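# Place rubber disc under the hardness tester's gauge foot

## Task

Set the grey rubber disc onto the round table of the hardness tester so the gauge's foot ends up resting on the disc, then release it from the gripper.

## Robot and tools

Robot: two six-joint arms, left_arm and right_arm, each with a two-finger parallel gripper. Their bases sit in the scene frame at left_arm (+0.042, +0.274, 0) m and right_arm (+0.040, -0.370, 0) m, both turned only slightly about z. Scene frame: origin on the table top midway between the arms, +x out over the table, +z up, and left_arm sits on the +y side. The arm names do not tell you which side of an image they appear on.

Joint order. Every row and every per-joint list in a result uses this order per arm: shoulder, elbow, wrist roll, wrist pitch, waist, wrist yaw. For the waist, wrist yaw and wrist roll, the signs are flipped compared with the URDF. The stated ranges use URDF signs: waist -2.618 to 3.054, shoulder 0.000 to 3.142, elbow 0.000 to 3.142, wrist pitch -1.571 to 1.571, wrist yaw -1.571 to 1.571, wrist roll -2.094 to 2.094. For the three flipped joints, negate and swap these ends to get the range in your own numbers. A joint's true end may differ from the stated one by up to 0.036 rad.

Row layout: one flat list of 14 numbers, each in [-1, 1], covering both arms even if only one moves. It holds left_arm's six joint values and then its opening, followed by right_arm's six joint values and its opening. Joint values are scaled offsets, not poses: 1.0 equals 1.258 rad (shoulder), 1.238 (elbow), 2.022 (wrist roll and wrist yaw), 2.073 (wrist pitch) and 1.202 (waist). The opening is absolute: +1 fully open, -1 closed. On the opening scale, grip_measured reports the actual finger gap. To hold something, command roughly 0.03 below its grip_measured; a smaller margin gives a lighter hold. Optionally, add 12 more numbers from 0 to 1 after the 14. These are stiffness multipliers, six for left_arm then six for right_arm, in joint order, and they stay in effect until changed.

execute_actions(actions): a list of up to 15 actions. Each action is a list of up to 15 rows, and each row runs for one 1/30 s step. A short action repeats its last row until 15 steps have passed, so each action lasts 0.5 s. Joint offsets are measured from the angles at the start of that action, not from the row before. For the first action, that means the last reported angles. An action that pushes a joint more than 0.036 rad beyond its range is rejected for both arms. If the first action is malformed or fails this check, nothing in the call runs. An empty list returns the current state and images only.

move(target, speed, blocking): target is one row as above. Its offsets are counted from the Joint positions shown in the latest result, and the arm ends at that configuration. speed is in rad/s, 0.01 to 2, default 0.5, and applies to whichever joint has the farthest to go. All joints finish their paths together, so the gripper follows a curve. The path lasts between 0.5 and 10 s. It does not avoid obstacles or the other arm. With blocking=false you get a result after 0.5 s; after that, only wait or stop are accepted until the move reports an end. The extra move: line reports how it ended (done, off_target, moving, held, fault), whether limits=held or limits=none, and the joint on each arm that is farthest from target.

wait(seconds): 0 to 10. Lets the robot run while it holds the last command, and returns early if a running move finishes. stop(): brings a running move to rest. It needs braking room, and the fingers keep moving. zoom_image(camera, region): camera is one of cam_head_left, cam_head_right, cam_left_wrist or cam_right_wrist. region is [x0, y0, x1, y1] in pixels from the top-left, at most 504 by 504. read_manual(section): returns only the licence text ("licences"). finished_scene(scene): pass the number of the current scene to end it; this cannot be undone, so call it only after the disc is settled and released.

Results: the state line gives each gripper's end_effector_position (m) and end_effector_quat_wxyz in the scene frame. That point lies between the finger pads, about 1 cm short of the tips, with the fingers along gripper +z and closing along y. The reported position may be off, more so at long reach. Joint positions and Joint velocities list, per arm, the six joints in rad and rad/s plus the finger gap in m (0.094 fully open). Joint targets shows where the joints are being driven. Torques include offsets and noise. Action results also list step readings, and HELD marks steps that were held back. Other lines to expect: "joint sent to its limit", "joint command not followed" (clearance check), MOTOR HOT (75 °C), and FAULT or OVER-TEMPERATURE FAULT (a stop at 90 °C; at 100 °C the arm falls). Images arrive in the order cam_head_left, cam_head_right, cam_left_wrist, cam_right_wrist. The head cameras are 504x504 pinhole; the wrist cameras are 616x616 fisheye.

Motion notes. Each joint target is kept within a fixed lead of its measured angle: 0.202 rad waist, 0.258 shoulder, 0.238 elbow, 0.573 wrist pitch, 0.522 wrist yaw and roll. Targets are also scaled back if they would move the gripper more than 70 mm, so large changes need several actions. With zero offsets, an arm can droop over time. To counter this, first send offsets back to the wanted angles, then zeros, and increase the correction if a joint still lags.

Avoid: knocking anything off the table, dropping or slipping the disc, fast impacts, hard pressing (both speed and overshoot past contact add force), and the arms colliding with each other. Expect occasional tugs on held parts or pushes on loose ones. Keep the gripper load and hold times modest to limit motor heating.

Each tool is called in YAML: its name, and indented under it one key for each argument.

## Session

execute_actions:
  actions: []

Scene clock: 0.00 s.
left_arm: end_effector_position=(+0.4734, +0.0226, +0.1264) grip_measured=+1.000 end_effector_quat_wxyz=(+0.382, -0.010, +0.691, -0.613) | right_arm: end_effector_position=(+0.4779, -0.3159, +0.3290) grip_measured=+1.000 end_effector_quat_wxyz=(+0.165, +0.565, +0.746, +0.310)
Joint names: [shoulder, elbow, wrist roll, wrist pitch, waist, wrist yaw]
Joint positions: left_arm=[ 2.152  0.813  1.065  1.396  0.277 -0.7    0.094] | right_arm=[ 1.8    2.16  -1.404 -1.258  0.189  0.274  0.094]
Joint velocities: left_arm=[ 0.002 -0.017 -0.022 -0.066 -0.017  0.007  0.   ] | right_arm=[-0.002 -0.002 -0.066 -0.051 -0.007  0.066  0.   ]
Joint torques (N m, as the arm reports them, + toward a larger Joint positions number): no reading
Motor temperatures (°C, as the motors report them): left_arm=[27 28 24 28 26 25] | right_arm=[25 31 25 30 24 24]
Joint targets: left_arm=[2.148 0.817 1.058 1.393 0.277 -0.699] | right_arm=[1.799 2.162 -1.401 -1.273 0.189 0.273]
Joint stiffness scale: left_arm=[1. 1. 1. 1. 1. 1.] | right_arm=[1. 1. 1. 1. 1. 1.]

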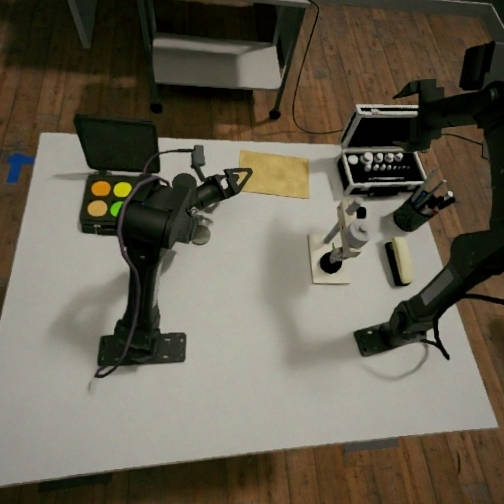

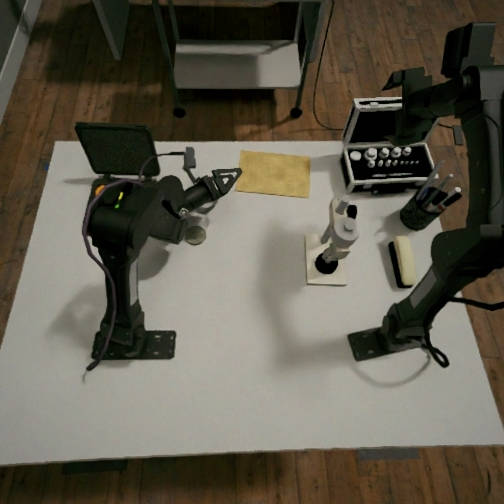

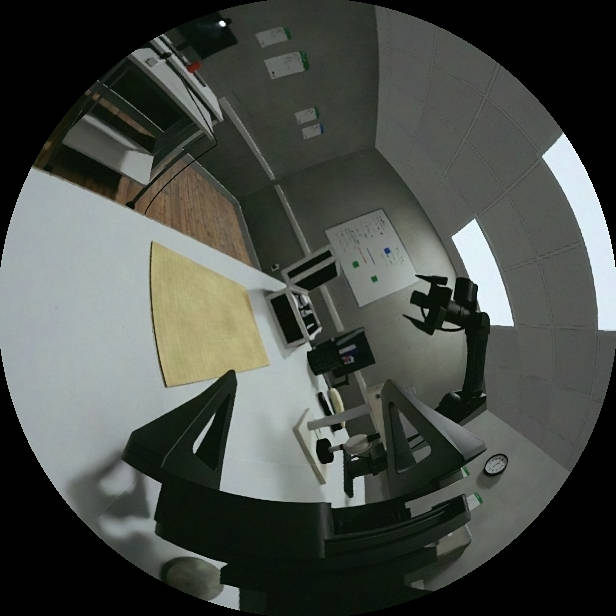

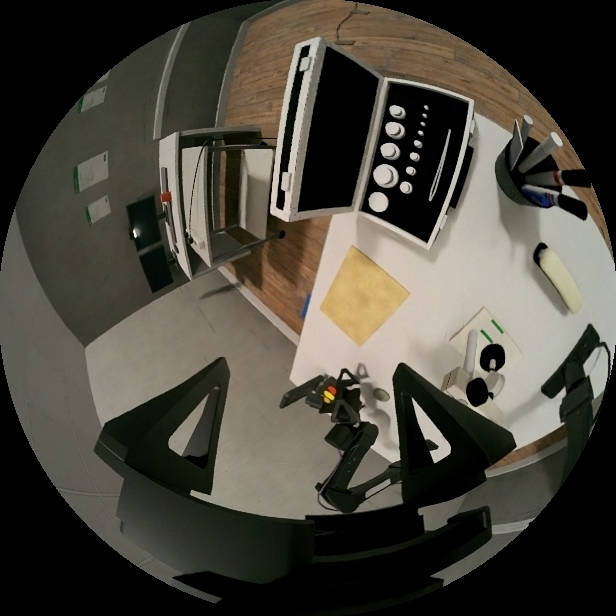

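zoom_image:
  camera: "cam_head_left"
  region: [280, 170, 400, 290]

zoom_image:
  camera: "cam_head_right"
  region: [140, 170, 260, 290]

Region (280, 170, 400, 290) of cam_head_left's 504x504 image, scaled by 4.200, with more detail than that image has.

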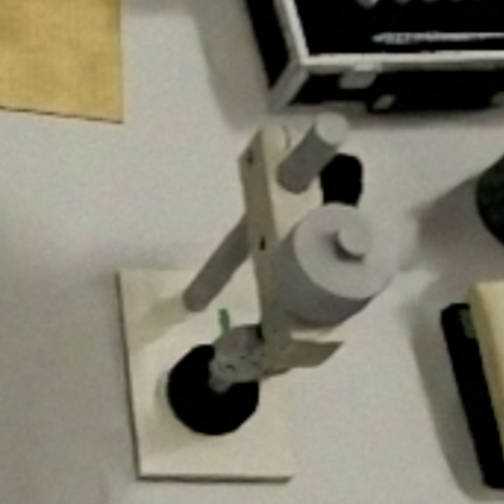

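Region (140, 170, 260, 290) of cam_head_right's 504x504 image, scaled by 4.200, with more detail than that image has.

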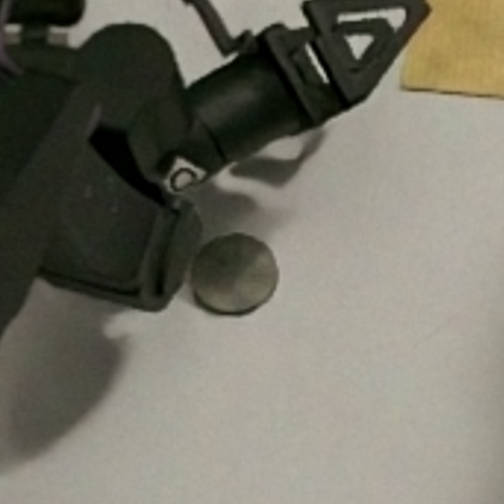

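move:
  target: [-0.44,0.09,0.254,-0.48,0.533,0.79,1,-0.542,-0.485,0.697,-0.092,-0.492,-0.138,-0.1]
  speed: 1.2

Scene clock: 17.13 s.
left_arm: end_effector_position=(+0.4113, +0.0093, +0.2144) grip_measured=+1.000 end_effector_quat_wxyz=(+0.494, -0.473, +0.605, -0.407) | right_arm: end_effector_position=(+0.2388, -0.2333, +0.3096) grip_measured=-0.098 end_effector_quat_wxyz=(+0.275, -0.279, +0.916, +0.088)
Joint names: [shoulder, elbow, wrist roll, wrist pitch, waist, wrist yaw]
Joint positions: left_arm=[1.62  0.903 1.579 0.429 0.912 0.886 0.094] | right_arm=[ 1.133  1.574 -0.003 -1.426 -0.392  0.006  0.042]
Joint velocities: left_arm=[-0.017  0.002  0.11   0.066  0.012 -0.007  0.   ] | right_arm=[-0.017 -0.007  0.022  0.007 -0.007  0.022 -0.001]
Joint torques (N m, as the arm reports them, + toward a larger Joint positions number): left_arm=[-9.62  9.17 -0.01  1.46  0.39  0.16] | right_arm=[-2.68  4.88  0.1   0.87 -0.69 -0.13]
Motor temperatures (°C, as the motors report them): left_arm=[30 29 24 30 26 25] | right_arm=[27 32 25 32 24 24]
Joint targets: left_arm=[1.599 0.925 1.579 0.401 0.917 0.898] | right_arm=[1.118 1.560 0.005 -1.449 -0.402 -0.005]
Joint stiffness scale: left_arm=[1. 1. 1. 1. 1. 1.] | right_arm=[1. 1. 1. 1. 1. 1.]
move: off_target (left_arm, right_arm); limits=none; left_arm: farthest joint: the wrist pitch, 0.028 radians from its target (0.995 radians at the start); right_arm: farthest joint: the wrist pitch, 0.023 radians from its target (0.191 radians at the start)

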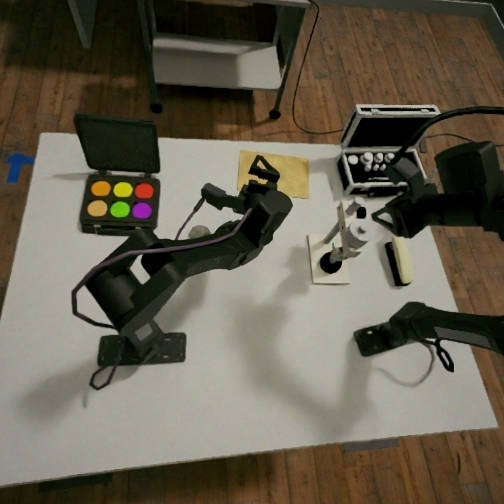

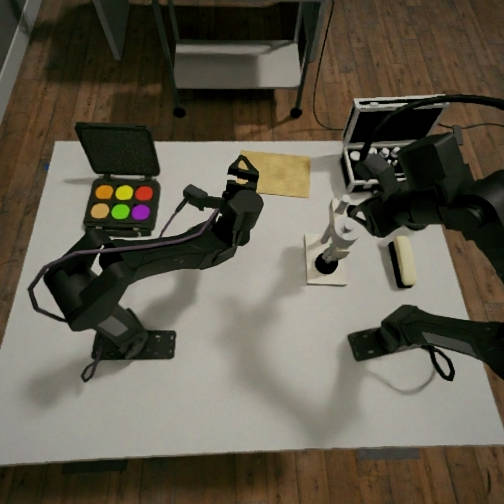

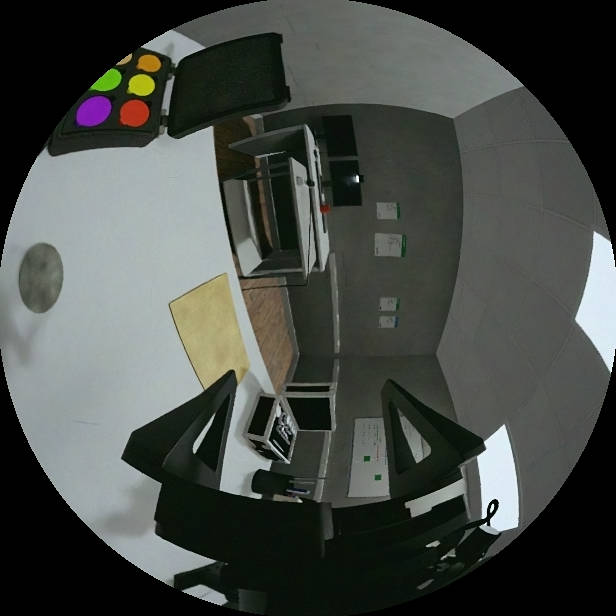

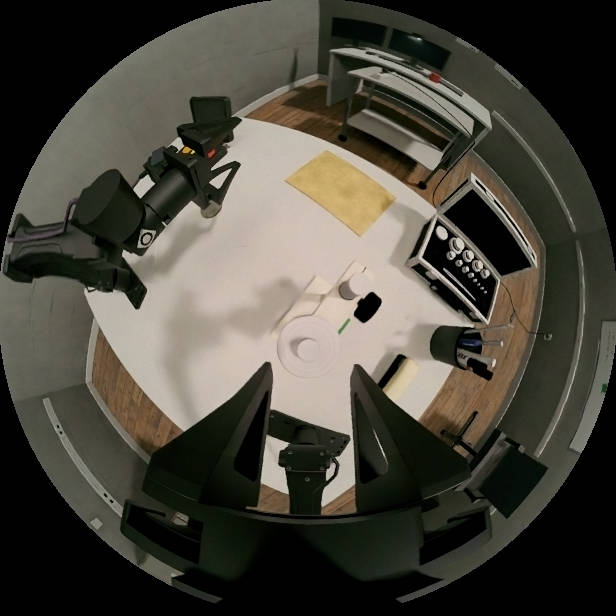

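move:
  target: [0.286,0.01,-0.006,-0.46,0,0.142,1,-0.094,-0.266,0,0.097,-0.022,0,-0.1]
  speed: 0.9

Scene clock: 23.20 s.
left_arm: end_effector_position=(+0.3483, +0.1357, +0.0344) grip_measured=+1.000 end_effector_quat_wxyz=(+0.517, -0.265, +0.796, +0.168) | right_arm: end_effector_position=(+0.2391, -0.2283, +0.2485) grip_measured=-0.098 end_effector_quat_wxyz=(+0.265, -0.287, +0.916, +0.087)
Joint names: [shoulder, elbow, wrist roll, wrist pitch, waist, wrist yaw]
Joint positions: left_arm=[ 1.966  0.903  1.575 -0.505  0.912  1.15   0.094] | right_arm=[ 1.036  1.258 -0.002 -1.227 -0.408  0.006  0.042]
Joint velocities: left_arm=[-0.007  0.017 -0.022 -0.037  0.002  0.022  0.   ] | right_arm=[-0.017 -0.012 -0.007  0.007  0.002  0.095  0.   ]
Joint torques (N m, as the arm reports them, + toward a larger Joint positions number): left_arm=[-7.76  5.77 -0.06  0.1  -0.07  0.67] | right_arm=[-2.99  5.73  0.01  1.06 -0.71  0.  ]
Motor temperatures (°C, as the motors report them): left_arm=[30 30 24 30 26 25] | right_arm=[27 32 25 32 24 24]
Joint targets: left_arm=[1.980 0.915 1.567 -0.525 0.912 1.173] | right_arm=[1.014 1.245 -0.003 -1.225 -0.418 0.006]
Joint stiffness scale: left_arm=[1. 1. 1. 1. 1. 1.] | right_arm=[1. 1. 1. 1. 1. 1.]
move: off_target (left_arm, right_arm); limits=none; left_arm: farthest joint: the wrist yaw, 0.023 radians from its target (0.286 radians at the start); right_arm: farthest joint: the shoulder, 0.021 radians from its target (0.118 radians at the start)

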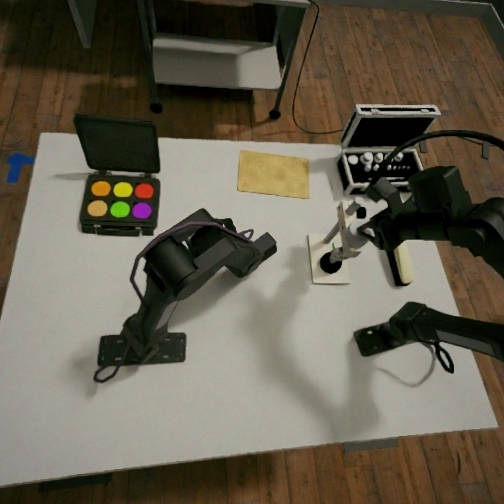

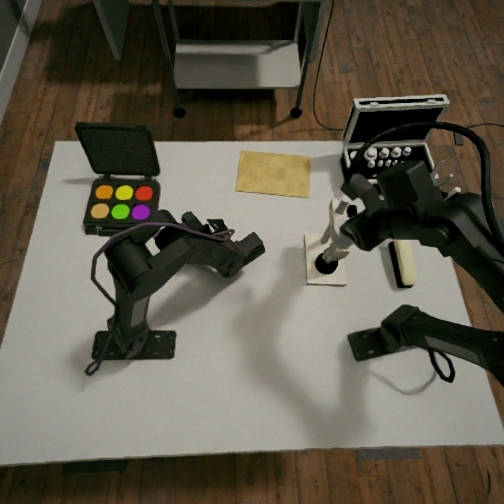

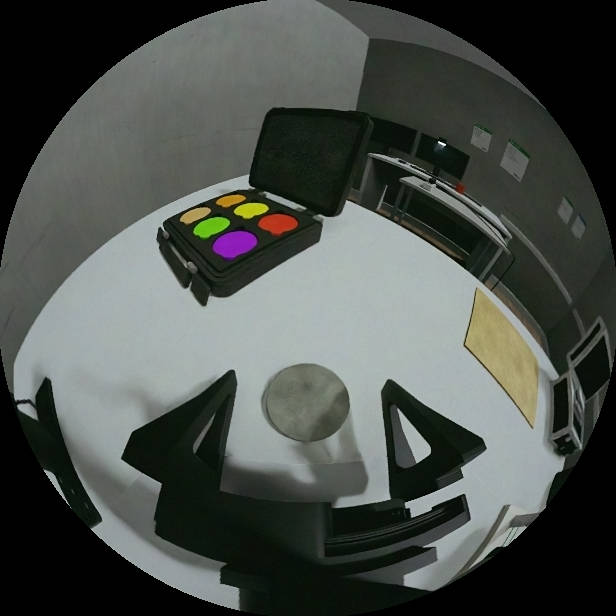

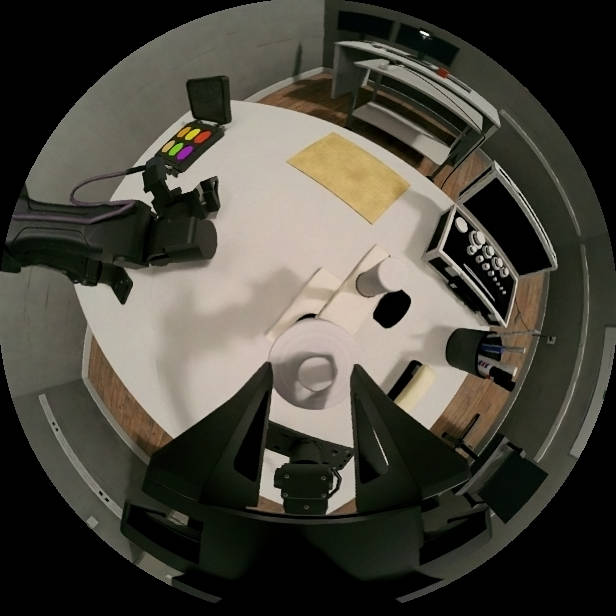

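move:
  target: [0.076,-0.03,0,0.051,0,0.0115,0.6,-0.036,-0.056,0,0.017,0.012,0,-0.1]
  speed: 0.15

Scene clock: 33.17 s.
left_arm: end_effector_position=(+0.3483, +0.1359, +0.0100) grip_measured=+0.602 end_effector_quat_wxyz=(+0.518, -0.266, +0.796, +0.168) | right_arm: end_effector_position=(+0.2384, -0.2301, +0.2387) grip_measured=-0.098 end_effector_quat_wxyz=(+0.267, -0.285, +0.916, +0.087)
Joint names: [shoulder, elbow, wrist roll, wrist pitch, waist, wrist yaw]
Joint positions: left_arm=[ 2.044  0.883  1.575 -0.405  0.912  1.151  0.075] | right_arm=[ 1.012  1.204 -0.002 -1.194 -0.404  0.006  0.042]
Joint velocities: left_arm=[-0.012 -0.002 -0.022 -0.022  0.007  0.066  0.   ] | right_arm=[-0.002 -0.002 -0.066  0.007 -0.002  0.066  0.   ]
Joint torques (N m, as the arm reports them, + toward a larger Joint positions number): left_arm=[-7.77  2.84  0.02  0.36 -0.07  0.64] | right_arm=[-2.85  5.67  0.03  1.06  0.73  0.  ]
Motor temperatures (°C, as the motors report them): left_arm=[30 30 24 29 26 26] | right_arm=[26 32 25 33 24 24]
Joint targets: left_arm=[2.061 0.866 1.575 -0.399 0.912 1.173] | right_arm=[0.991 1.189 -0.002 -1.191 -0.394 0.006]
Joint stiffness scale: left_arm=[1. 1. 1. 1. 1. 1.] | right_arm=[1. 1. 1. 1. 1. 1.]
move: off_target (left_arm, right_arm); limits=none; left_arm: farthest joint: the wrist yaw, 0.022 radians from its target (0.023 radians at the start); right_arm: farthest joint: the shoulder, 0.021 radians from its target (0.046 radians at the start)

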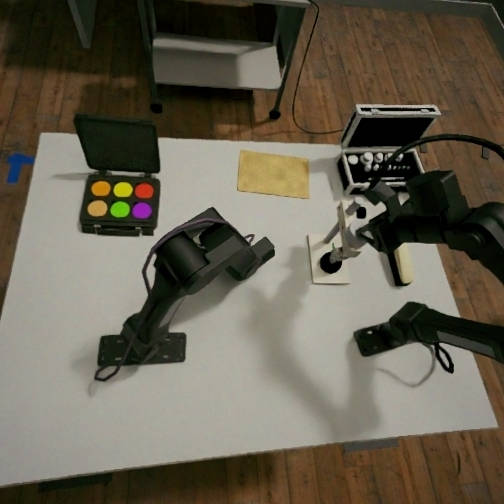

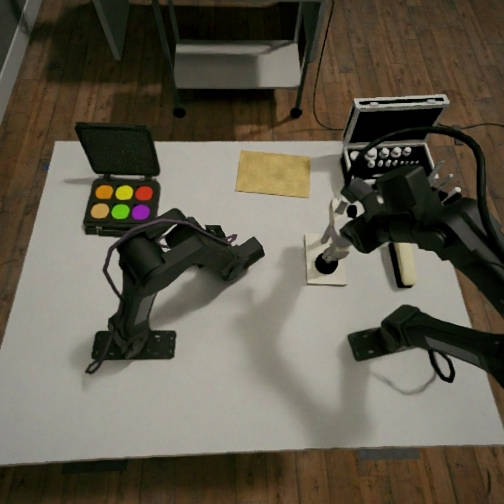

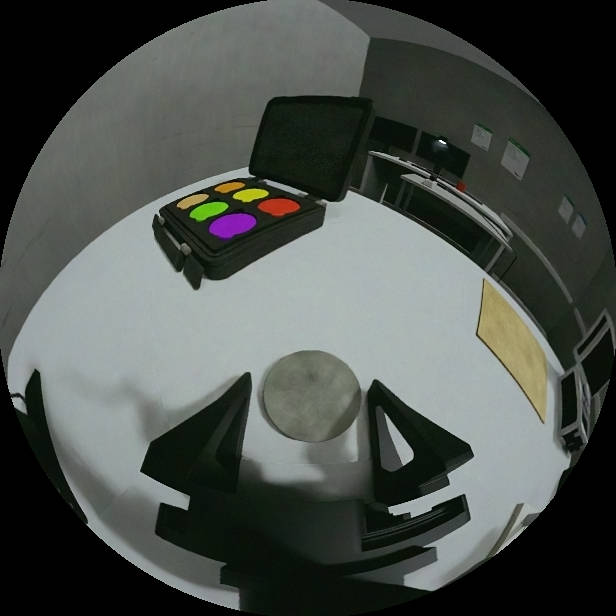

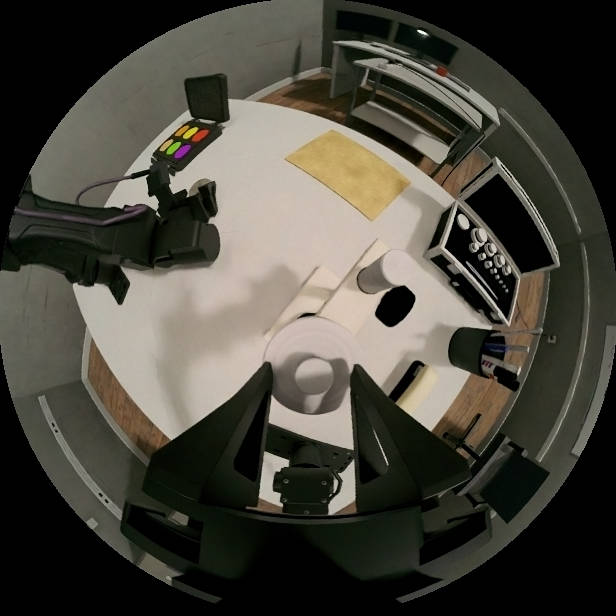

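Both good; close.

execute_actions:
  actions:
    - [[0,0,0,0,0,0.008,0.5,0,0,0,0,0,0,-0.3],[0,0,0,0,0,0.008,0.4,0,0,0,0,0,0,-0.45],[0,0,0,0,0,0.008,0.33,0,0,0,0,0,0,-0.55],[0,0,0,0,0,0.008,0.29,0,0,0,0,0,0,-0.59],[0,0,0,0,0,0.008,0.27,0,0,0,0,0,0,-0.62],[0,0,0,0,0,0.008,0.25,0,0,0,0,0,0,-0.65],[0,0,0,0,0,0.008,0.2,0,0,0,0,0,0,-0.69]]

Scene clock: 37.37 s.
left_arm: end_effector_position=(+0.3483, +0.1358, +0.0100) grip_measured=+0.235 end_effector_quat_wxyz=(+0.518, -0.266, +0.796, +0.168) | right_arm: end_effector_position=(+0.2390, -0.2308, +0.2387) grip_measured=-0.649 end_effector_quat_wxyz=(+0.268, -0.285, +0.917, +0.084)
Joint names: [shoulder, elbow, wrist roll, wrist pitch, waist, wrist yaw]
Joint positions: left_arm=[ 2.044  0.883  1.575 -0.405  0.912  1.151  0.058] | right_arm=[ 1.012  1.204 -0.002 -1.193 -0.404  0.001  0.017]
Joint velocities: left_arm=[-0.002 -0.002 -0.022  0.007  0.007 -0.022  0.   ] | right_arm=[-0.012 -0.002 -0.007  0.007 -0.007 -0.007  0.001]
Joint torques (N m, as the arm reports them, + toward a larger Joint positions number): left_arm=[-9.13  4.27  0.02  0.34 -0.05  0.6 ] | right_arm=[-1.37  6.98  0.01  1.04 -0.01  0.05]
Motor temperatures (°C, as the motors report them): left_arm=[30 29 24 29 26 26] | right_arm=[26 32 25 33 24 24]
Joint targets: left_arm=[2.044 0.883 1.575 -0.405 0.912 1.167] | right_arm=[1.012 1.204 -0.002 -1.194 -0.404 0.006]
Joint stiffness scale: left_arm=[1. 1. 1. 1. 1. 1.] | right_arm=[1. 1. 1. 1. 1. 1.]
Step readings (joint positions):
0: left_arm=[2.044 0.883 1.575 -0.405 0.912 1.151] | right_arm=[1.012 1.204 -0.002 -1.194 -0.404 0.006]
1: left_arm=[2.044 0.883 1.575 -0.405 0.912 1.151] | right_arm=[1.012 1.204 -0.002 -1.194 -0.404 0.006]
2: left_arm=[2.044 0.883 1.575 -0.405 0.912 1.151] | right_arm=[1.012 1.204 -0.002 -1.194 -0.404 0.006]
4: left_arm=[2.044 0.883 1.575 -0.405 0.912 1.151] | right_arm=[1.012 1.204 -0.002 -1.194 -0.404 0.005]
8: left_arm=[2.044 0.883 1.575 -0.405 0.912 1.151] | right_arm=[1.012 1.204 -0.002 -1.193 -0.404 0.001]
15: Joint positions above

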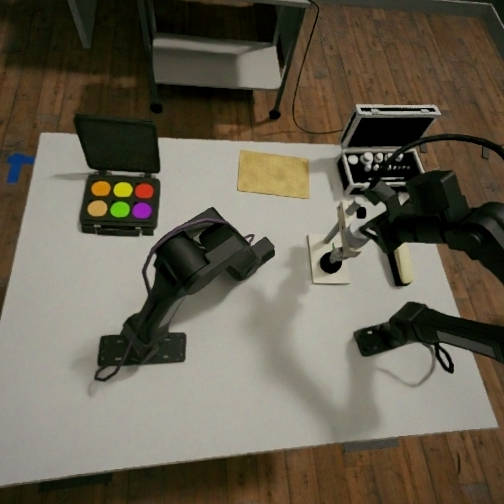

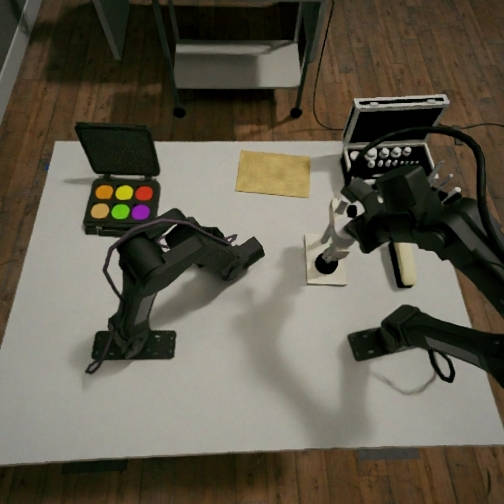

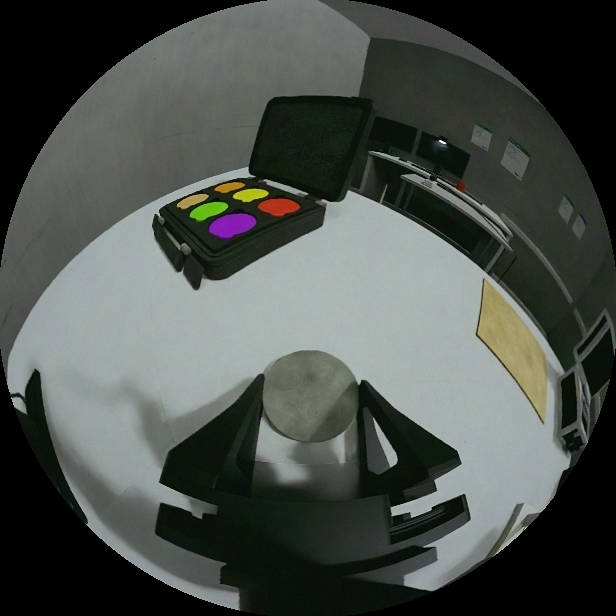

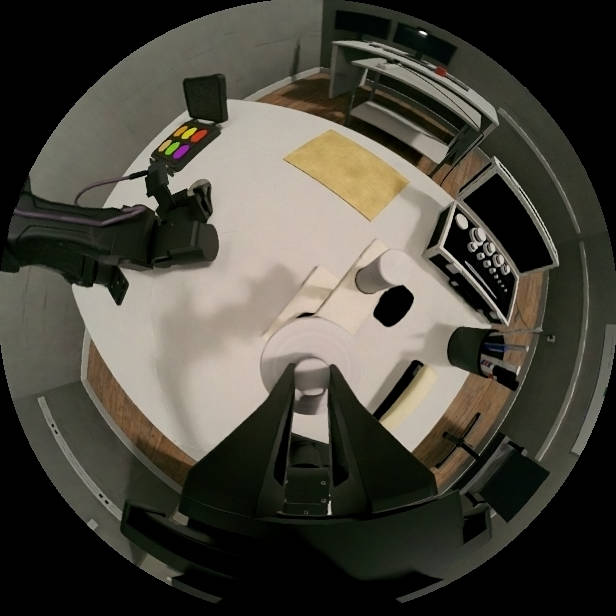

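move:
  target: [-0.31,-0.08,-0.1,0.29,0.21,0.008,0.2,0,0,0,0,0,0,-0.69]
  speed: 0.8

Scene clock: 46.80 s.
left_arm: end_effector_position=(+0.3316, +0.0002, +0.1438) grip_measured=+0.235 end_effector_quat_wxyz=(+0.572, -0.312, +0.728, -0.211) | right_arm: end_effector_position=(+0.2390, -0.2308, +0.2387) grip_measured=-0.649 end_effector_quat_wxyz=(+0.268, -0.285, +0.917, +0.084)
Joint names: [shoulder, elbow, wrist roll, wrist pitch, waist, wrist yaw]
Joint positions: left_arm=[1.673 0.806 1.385 0.195 1.159 1.148 0.058] | right_arm=[ 1.012  1.204 -0.002 -1.193 -0.404  0.001  0.017]
Joint velocities: left_arm=[ 0.007 -0.002  0.022 -0.007  0.002  0.037 -0.001] | right_arm=[-0.022  0.007  0.037 -0.051 -0.012  0.037  0.   ]
Joint torques (N m, as the arm reports them, + toward a larger Joint positions number): left_arm=[-9.24  4.67 -0.09  1.39  0.37  0.45] | right_arm=[-1.38  6.95  0.03  1.05  0.02  0.  ]
Motor temperatures (°C, as the motors report them): left_arm=[30 29 24 28 26 26] | right_arm=[26 32 25 33 24 24]
Joint targets: left_arm=[1.654 0.784 1.372 0.196 1.164 1.167] | right_arm=[1.012 1.204 -0.002 -1.193 -0.404 0.001]
Joint stiffness scale: left_arm=[1. 1. 1. 1. 1. 1.] | right_arm=[1. 1. 1. 1. 1. 1.]
move: off_target (left_arm); limits=none; left_arm: farthest joint: the elbow, 0.022 radians from its target (0.099 radians at the start); right_arm: farthest joint: the waist, 0.000 radians from its target (0.000 radians at the start)

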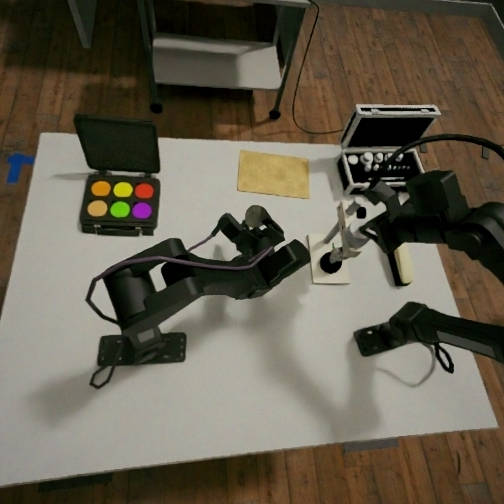

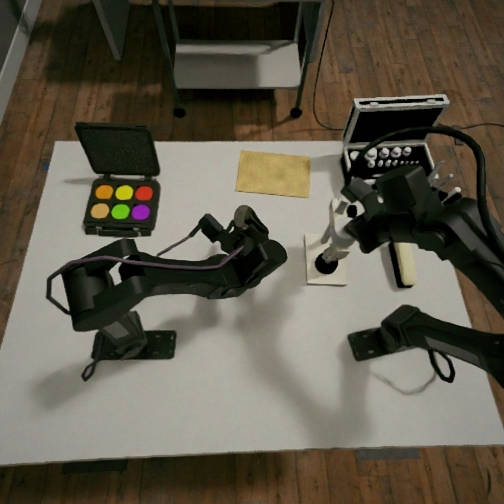

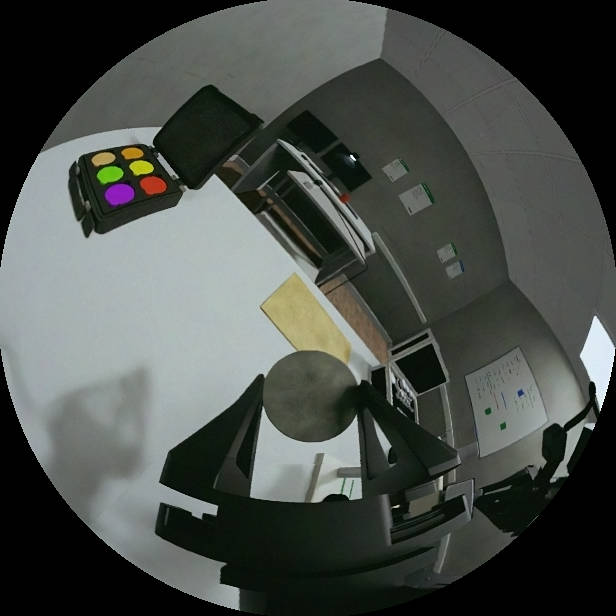

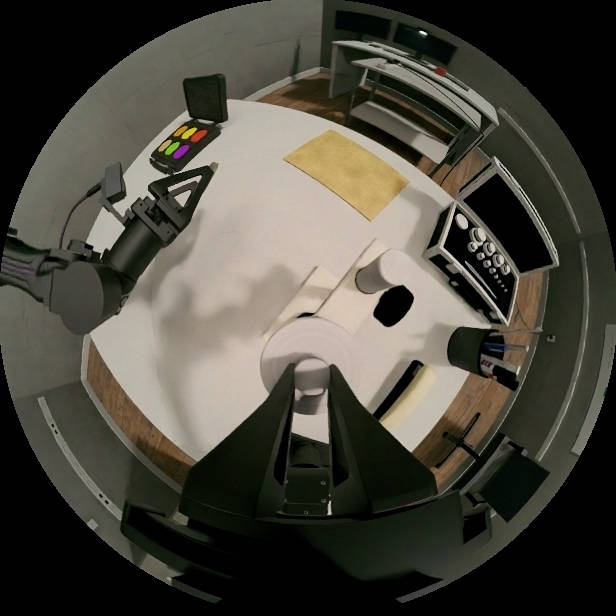

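move:
  target: [0.31,-0.156,-0.699,0.453,0,-0.571,0.2,0.01,0.14,0,-0.018,0,0,-0.69]
  speed: 0.9

Scene clock: 52.97 s.
left_arm: end_effector_position=(+0.2235, -0.1645, +0.0463) grip_measured=+0.235 end_effector_quat_wxyz=(+0.496, +0.455, +0.664, -0.325) | right_arm: end_effector_position=(+0.2389, -0.2309, +0.2565) grip_measured=-0.649 end_effector_quat_wxyz=(+0.260, -0.285, +0.919, +0.082)
Joint names: [shoulder, elbow, wrist roll, wrist pitch, waist, wrist yaw]
Joint positions: left_arm=[ 2.048  0.627 -0.02   1.121  1.159 -0.001  0.058] | right_arm=[ 1.057  1.311 -0.002 -1.271 -0.404  0.001  0.017]
Joint velocities: left_arm=[ 0.002 -0.002  0.007  0.007  0.017  0.022 -0.001] | right_arm=[ 0.002  0.007 -0.022  0.022 -0.007  0.007  0.   ]
Joint torques (N m, as the arm reports them, + toward a larger Joint positions number): left_arm=[-8.25  3.19 -0.06  2.09 -0.06 -0.1 ] | right_arm=[-3.86 12.34  0.03  1.35  0.03  0.  ]
Motor temperatures (°C, as the motors report them): left_arm=[30 29 24 29 26 26] | right_arm=[26 33 25 33 24 24]
Joint targets: left_arm=[2.063 0.612 -0.028 1.135 1.159 -0.007] | right_arm=[1.024 1.377 -0.002 -1.231 -0.404 0.001]
Joint stiffness scale: left_arm=[1. 1. 1. 1. 1. 1.] | right_arm=[1. 1. 1. 1. 1. 1.]
move: off_target (right_arm); limits=none; left_arm: farthest joint: the shoulder, 0.015 radians from its target (0.390 radians at the start); right_arm: farthest joint: the elbow, 0.067 radians from its target (0.174 radians at the start)

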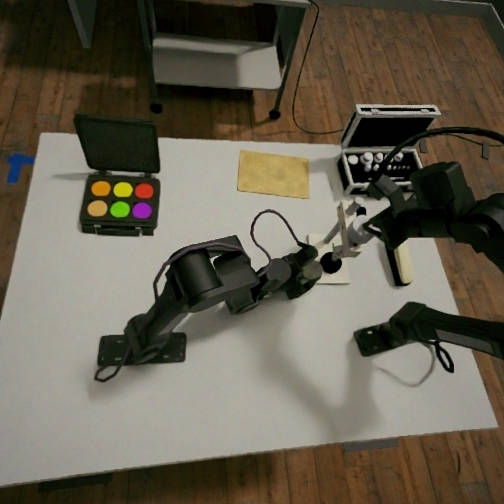

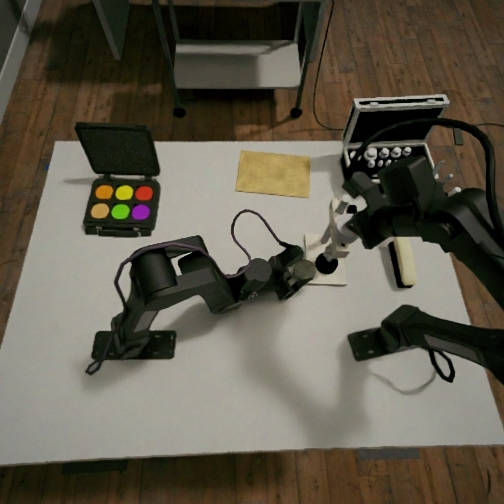

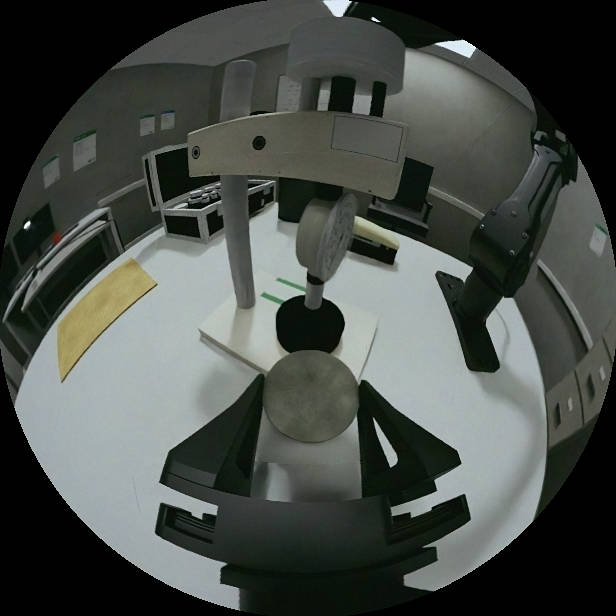

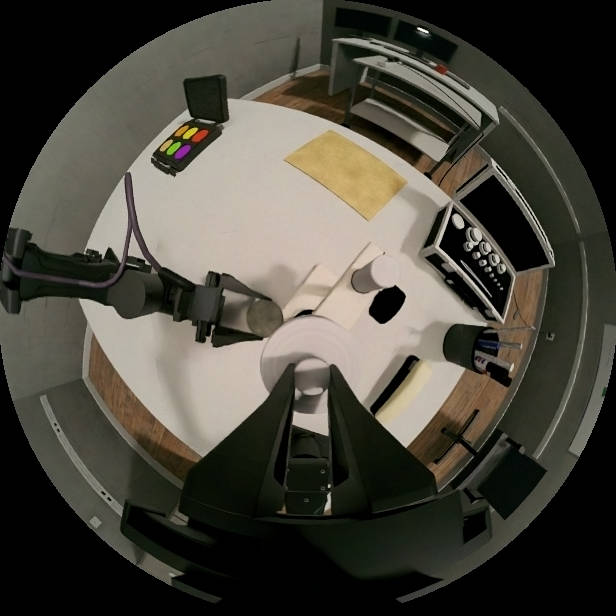

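execute_actions:
  actions: []

Scene clock: 61.33 s.
left_arm: end_effector_position=(+0.2235, -0.1645, +0.0463) grip_measured=+0.235 end_effector_quat_wxyz=(+0.496, +0.455, +0.664, -0.326) | right_arm: end_effector_position=(+0.2389, -0.2309, +0.2565) grip_measured=-0.649 end_effector_quat_wxyz=(+0.260, -0.285, +0.919, +0.082)
Joint names: [shoulder, elbow, wrist roll, wrist pitch, waist, wrist yaw]
Joint positions: left_arm=[ 2.048  0.627 -0.021  1.121  1.159 -0.001  0.058] | right_arm=[ 1.057  1.311 -0.002 -1.271 -0.404  0.001  0.017]
Joint velocities: left_arm=[-0.012 -0.007  0.007 -0.037 -0.012  0.051  0.001] | right_arm=[-0.012 -0.007  0.022 -0.037 -0.002  0.037 -0.   ]
Joint torques (N m, as the arm reports them, + toward a larger Joint positions number): left_arm=[-8.24  3.2  -0.06  2.08 -0.06 -0.09] | right_arm=[-3.86 12.35  0.03  1.33  0.03 -0.01]
Motor temperatures (°C, as the motors report them): left_arm=[30 29 24 31 26 26] | right_arm=[26 35 25 34 24 24]
Joint targets: left_arm=[2.063 0.612 -0.028 1.135 1.159 -0.007] | right_arm=[1.024 1.377 -0.002 -1.231 -0.404 0.001]
Joint stiffness scale: left_arm=[1. 1. 1. 1. 1. 1.] | right_arm=[1. 1. 1. 1. 1. 1.]

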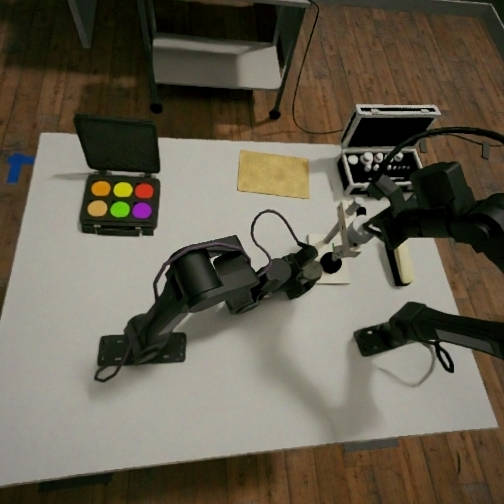

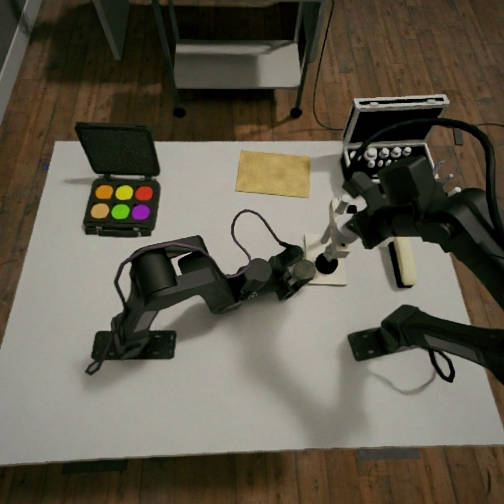

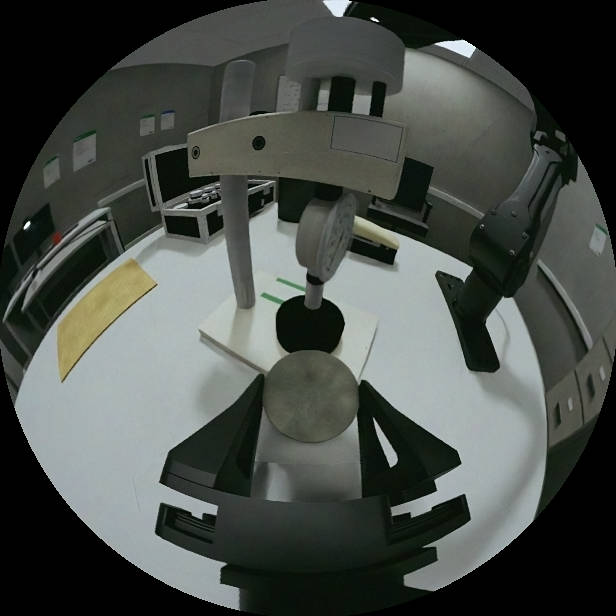

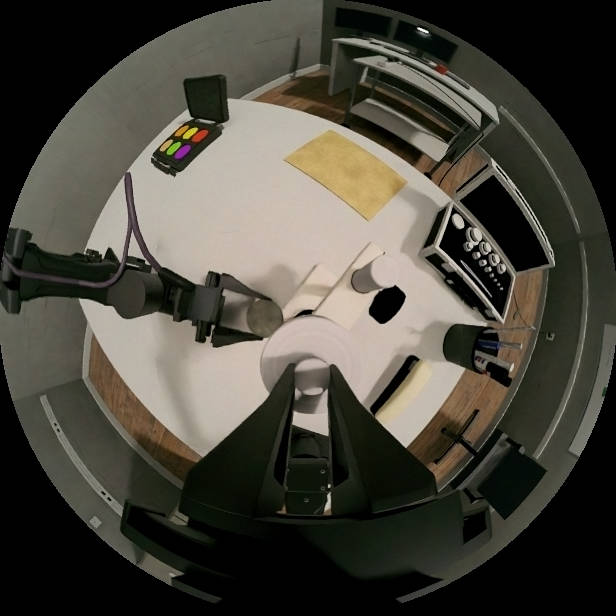

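execute_actions:
  actions:
    - [[0.014,0.02,0,-0.005,0,0,0.2,-0.026,0.053,0,0.019,0,0,-0.69],[0.016,0.03,0,-0.011,0,0,0.2,-0.026,0.053,0,0.019,0,0,-0.69],[0.018,0.039,0,-0.017,0,0,0.2,-0.026,0.053,0,0.019,0,0,-0.69],[0.021,0.048,0,-0.023,0,0,0.2,-0.026,0.053,0,0.019,0,0,-0.69],[0.023,0.057,0,-0.028,0,0,0.2,-0.026,0.053,0,0.019,0,0,-0.69],[0.026,0.066,0,-0.034,0,0,0.2,-0.026,0.053,0,0.019,0,0,-0.69],[0.028,0.076,0,-0.04,0,0,0.2,-0.026,0.053,0,0.019,0,0,-0.69],[0.031,0.085,0,-0.046,0,0,0.2,-0.026,0.053,0,0.019,0,0,-0.69],[0.033,0.094,0,-0.051,0,0,0.2,-0.026,0.053,0,0.019,0,0,-0.69],[0.036,0.104,0,-0.057,0,0,0.2,-0.026,0.053,0,0.019,0,0,-0.69],[0.038,0.113,0,-0.063,0,0,0.2,-0.026,0.053,0,0.019,0,0,-0.69],[0.04,0.122,0,-0.068,0,0,0.2,-0.026,0.053,0,0.019,0,0,-0.69]]

wait:
  seconds: 0.5

Scene clock: 68.77 s.
left_arm: end_effector_position=(+0.2344, -0.1910, +0.0505) grip_measured=+0.235 end_effector_quat_wxyz=(+0.493, +0.456, +0.666, -0.324) | right_arm: end_effector_position=(+0.2389, -0.2309, +0.2565) grip_measured=-0.649 end_effector_quat_wxyz=(+0.260, -0.285, +0.919, +0.082)
Joint names: [shoulder, elbow, wrist roll, wrist pitch, waist, wrist yaw]
Joint positions: left_arm=[ 2.08   0.754 -0.021  1.017  1.159 -0.001  0.058] | right_arm=[ 1.057  1.311 -0.002 -1.271 -0.404  0.001  0.017]
Joint velocities: left_arm=[-0.012  0.042 -0.007 -0.168 -0.007  0.007 -0.   ] | right_arm=[ 0.012 -0.007  0.022  0.022  0.012  0.066 -0.001]
Joint torques (N m, as the arm reports them, + toward a larger Joint positions number): left_arm=[-8.67  6.68  0.03  1.74 -0.05 -0.03] | right_arm=[-3.84 12.26  0.03  1.34  0.02 -0.01]
Motor temperatures (°C, as the motors report them): left_arm=[30 29 24 31 26 25] | right_arm=[26 36 25 35 24 24]
Joint targets: left_arm=[2.099 0.778 -0.021 0.981 1.159 -0.001] | right_arm=[1.025 1.376 -0.002 -1.232 -0.404 0.001]
Joint stiffness scale: left_arm=[1. 1. 1. 1. 1. 1.] | right_arm=[1. 1. 1. 1. 1. 1.]
Step readings (joint positions):
0: left_arm=[2.048 0.627 -0.021 1.121 1.159 -0.001] | right_arm=[1.057 1.311 -0.002 -1.271 -0.404 0.001]
1: left_arm=[2.048 0.627 -0.021 1.121 1.159 -0.001] | right_arm=[1.057 1.311 -0.002 -1.271 -0.404 0.001]
2: left_arm=[2.048 0.629 -0.021 1.119 1.159 -0.001] | right_arm=[1.057 1.311 -0.002 -1.271 -0.404 0.001]
4: left_arm=[2.050 0.641 -0.021 1.107 1.159 -0.001] | right_arm=[1.057 1.311 -0.002 -1.271 -0.404 0.001]
8: left_arm=[2.064 0.688 -0.021 1.077 1.159 -0.001] | right_arm=[1.057 1.311 -0.002 -1.271 -0.404 0.001]
15: Joint positions above

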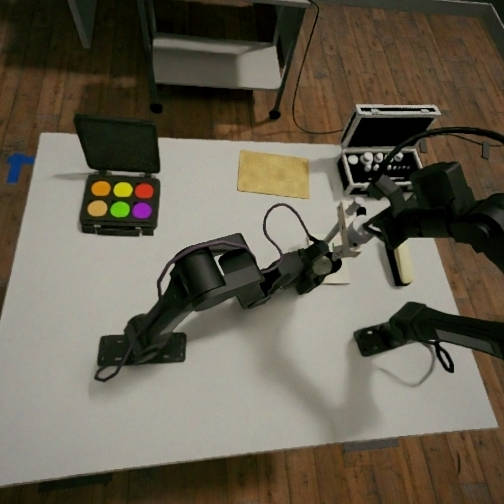

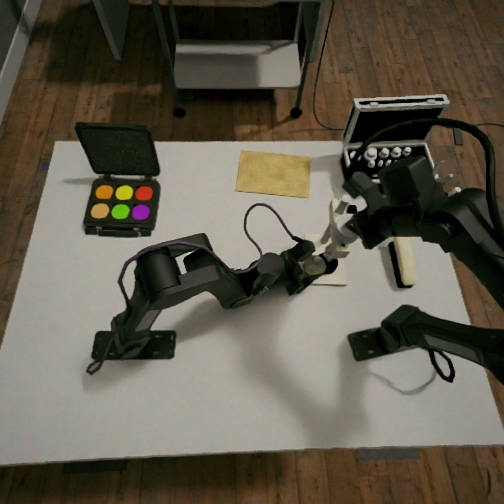

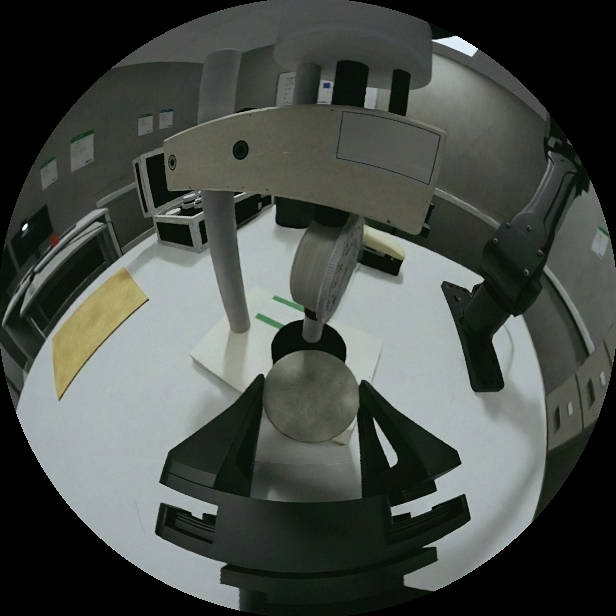

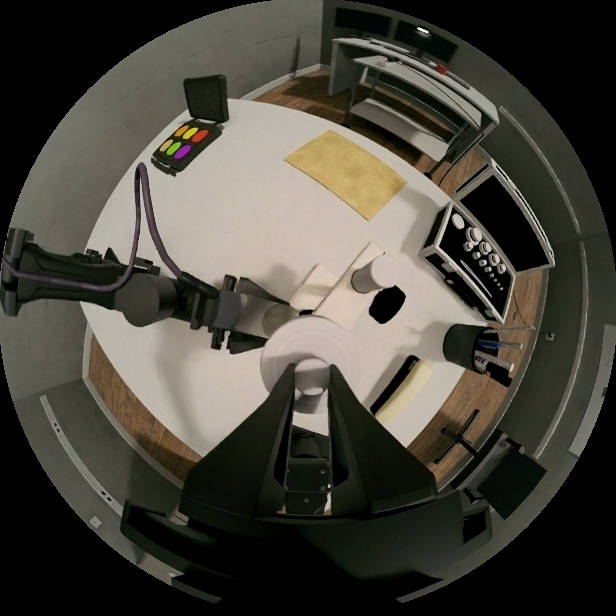

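Scene clock: 69.27 s.
left_arm: end_effector_position=(+0.2338, -0.1895, +0.0452) grip_measured=+0.235 end_effector_quat_wxyz=(+0.486, +0.460, +0.672, -0.319) | right_arm: end_effector_position=(+0.2389, -0.2309, +0.2565) grip_measured=-0.649 end_effector_quat_wxyz=(+0.260, -0.285, +0.919, +0.082)
Joint names: [shoulder, elbow, wrist roll, wrist pitch, waist, wrist yaw]
Joint positions: left_arm=[ 2.08   0.756 -0.021  0.993  1.159 -0.001  0.058] | right_arm=[ 1.057  1.311 -0.002 -1.271 -0.404  0.001  0.017]
Joint velocities: left_arm=[ 0.007 -0.007  0.081  0.051 -0.002  0.081 -0.001] | right_arm=[ 0.007 -0.002 -0.095 -0.051  0.022  0.022 -0.   ]
Joint torques (N m, as the arm reports them, + toward a larger Joint positions number): left_arm=[-8.75  6.95  0.02  1.84 -0.06 -0.03] | right_arm=[-3.87 12.28  0.02  1.34 -0.01  0.  ]
Motor temperatures (°C, as the motors report them): left_arm=[30 29 24 31 26 25] | right_arm=[26 36 25 35 24 24]
Joint targets: left_arm=[2.099 0.778 -0.021 0.981 1.159 -0.001] | right_arm=[1.025 1.376 -0.002 -1.232 -0.404 0.001]
Joint stiffness scale: left_arm=[1. 1. 1. 1. 1. 1.] | right_arm=[1. 1. 1. 1. 1. 1.]
wait: 0.50 s; no rest

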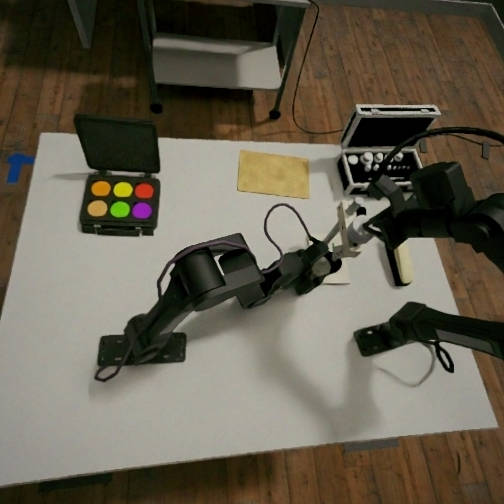

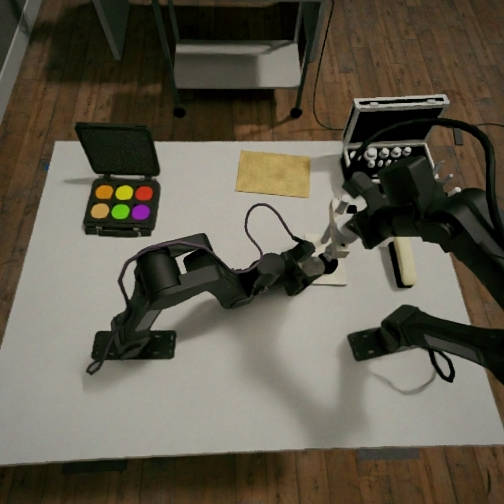

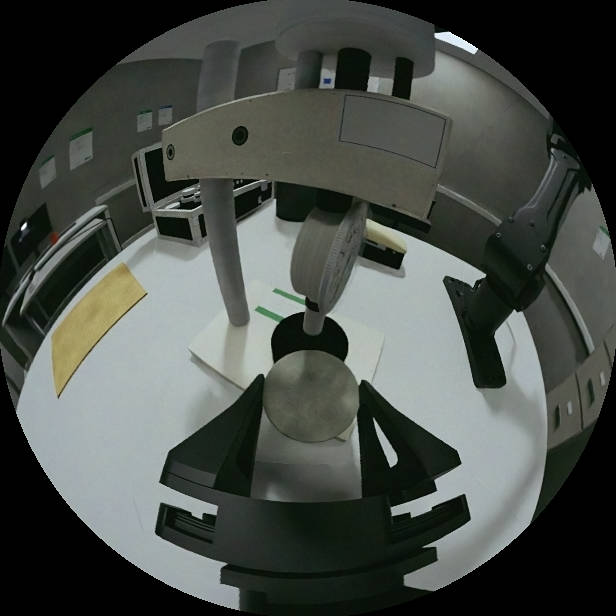

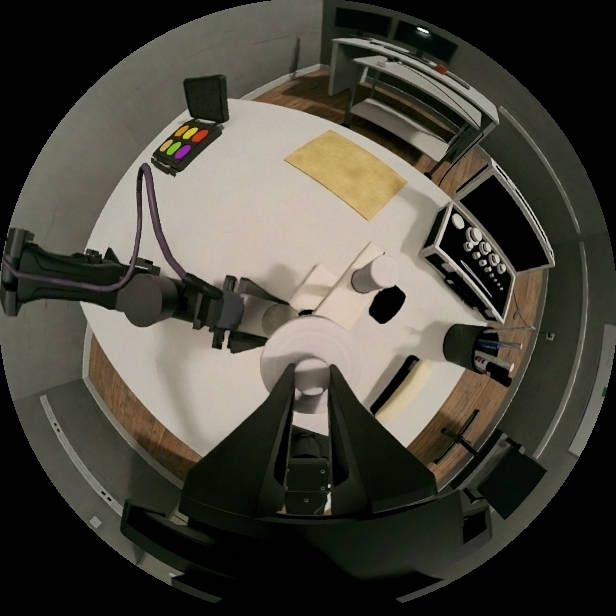

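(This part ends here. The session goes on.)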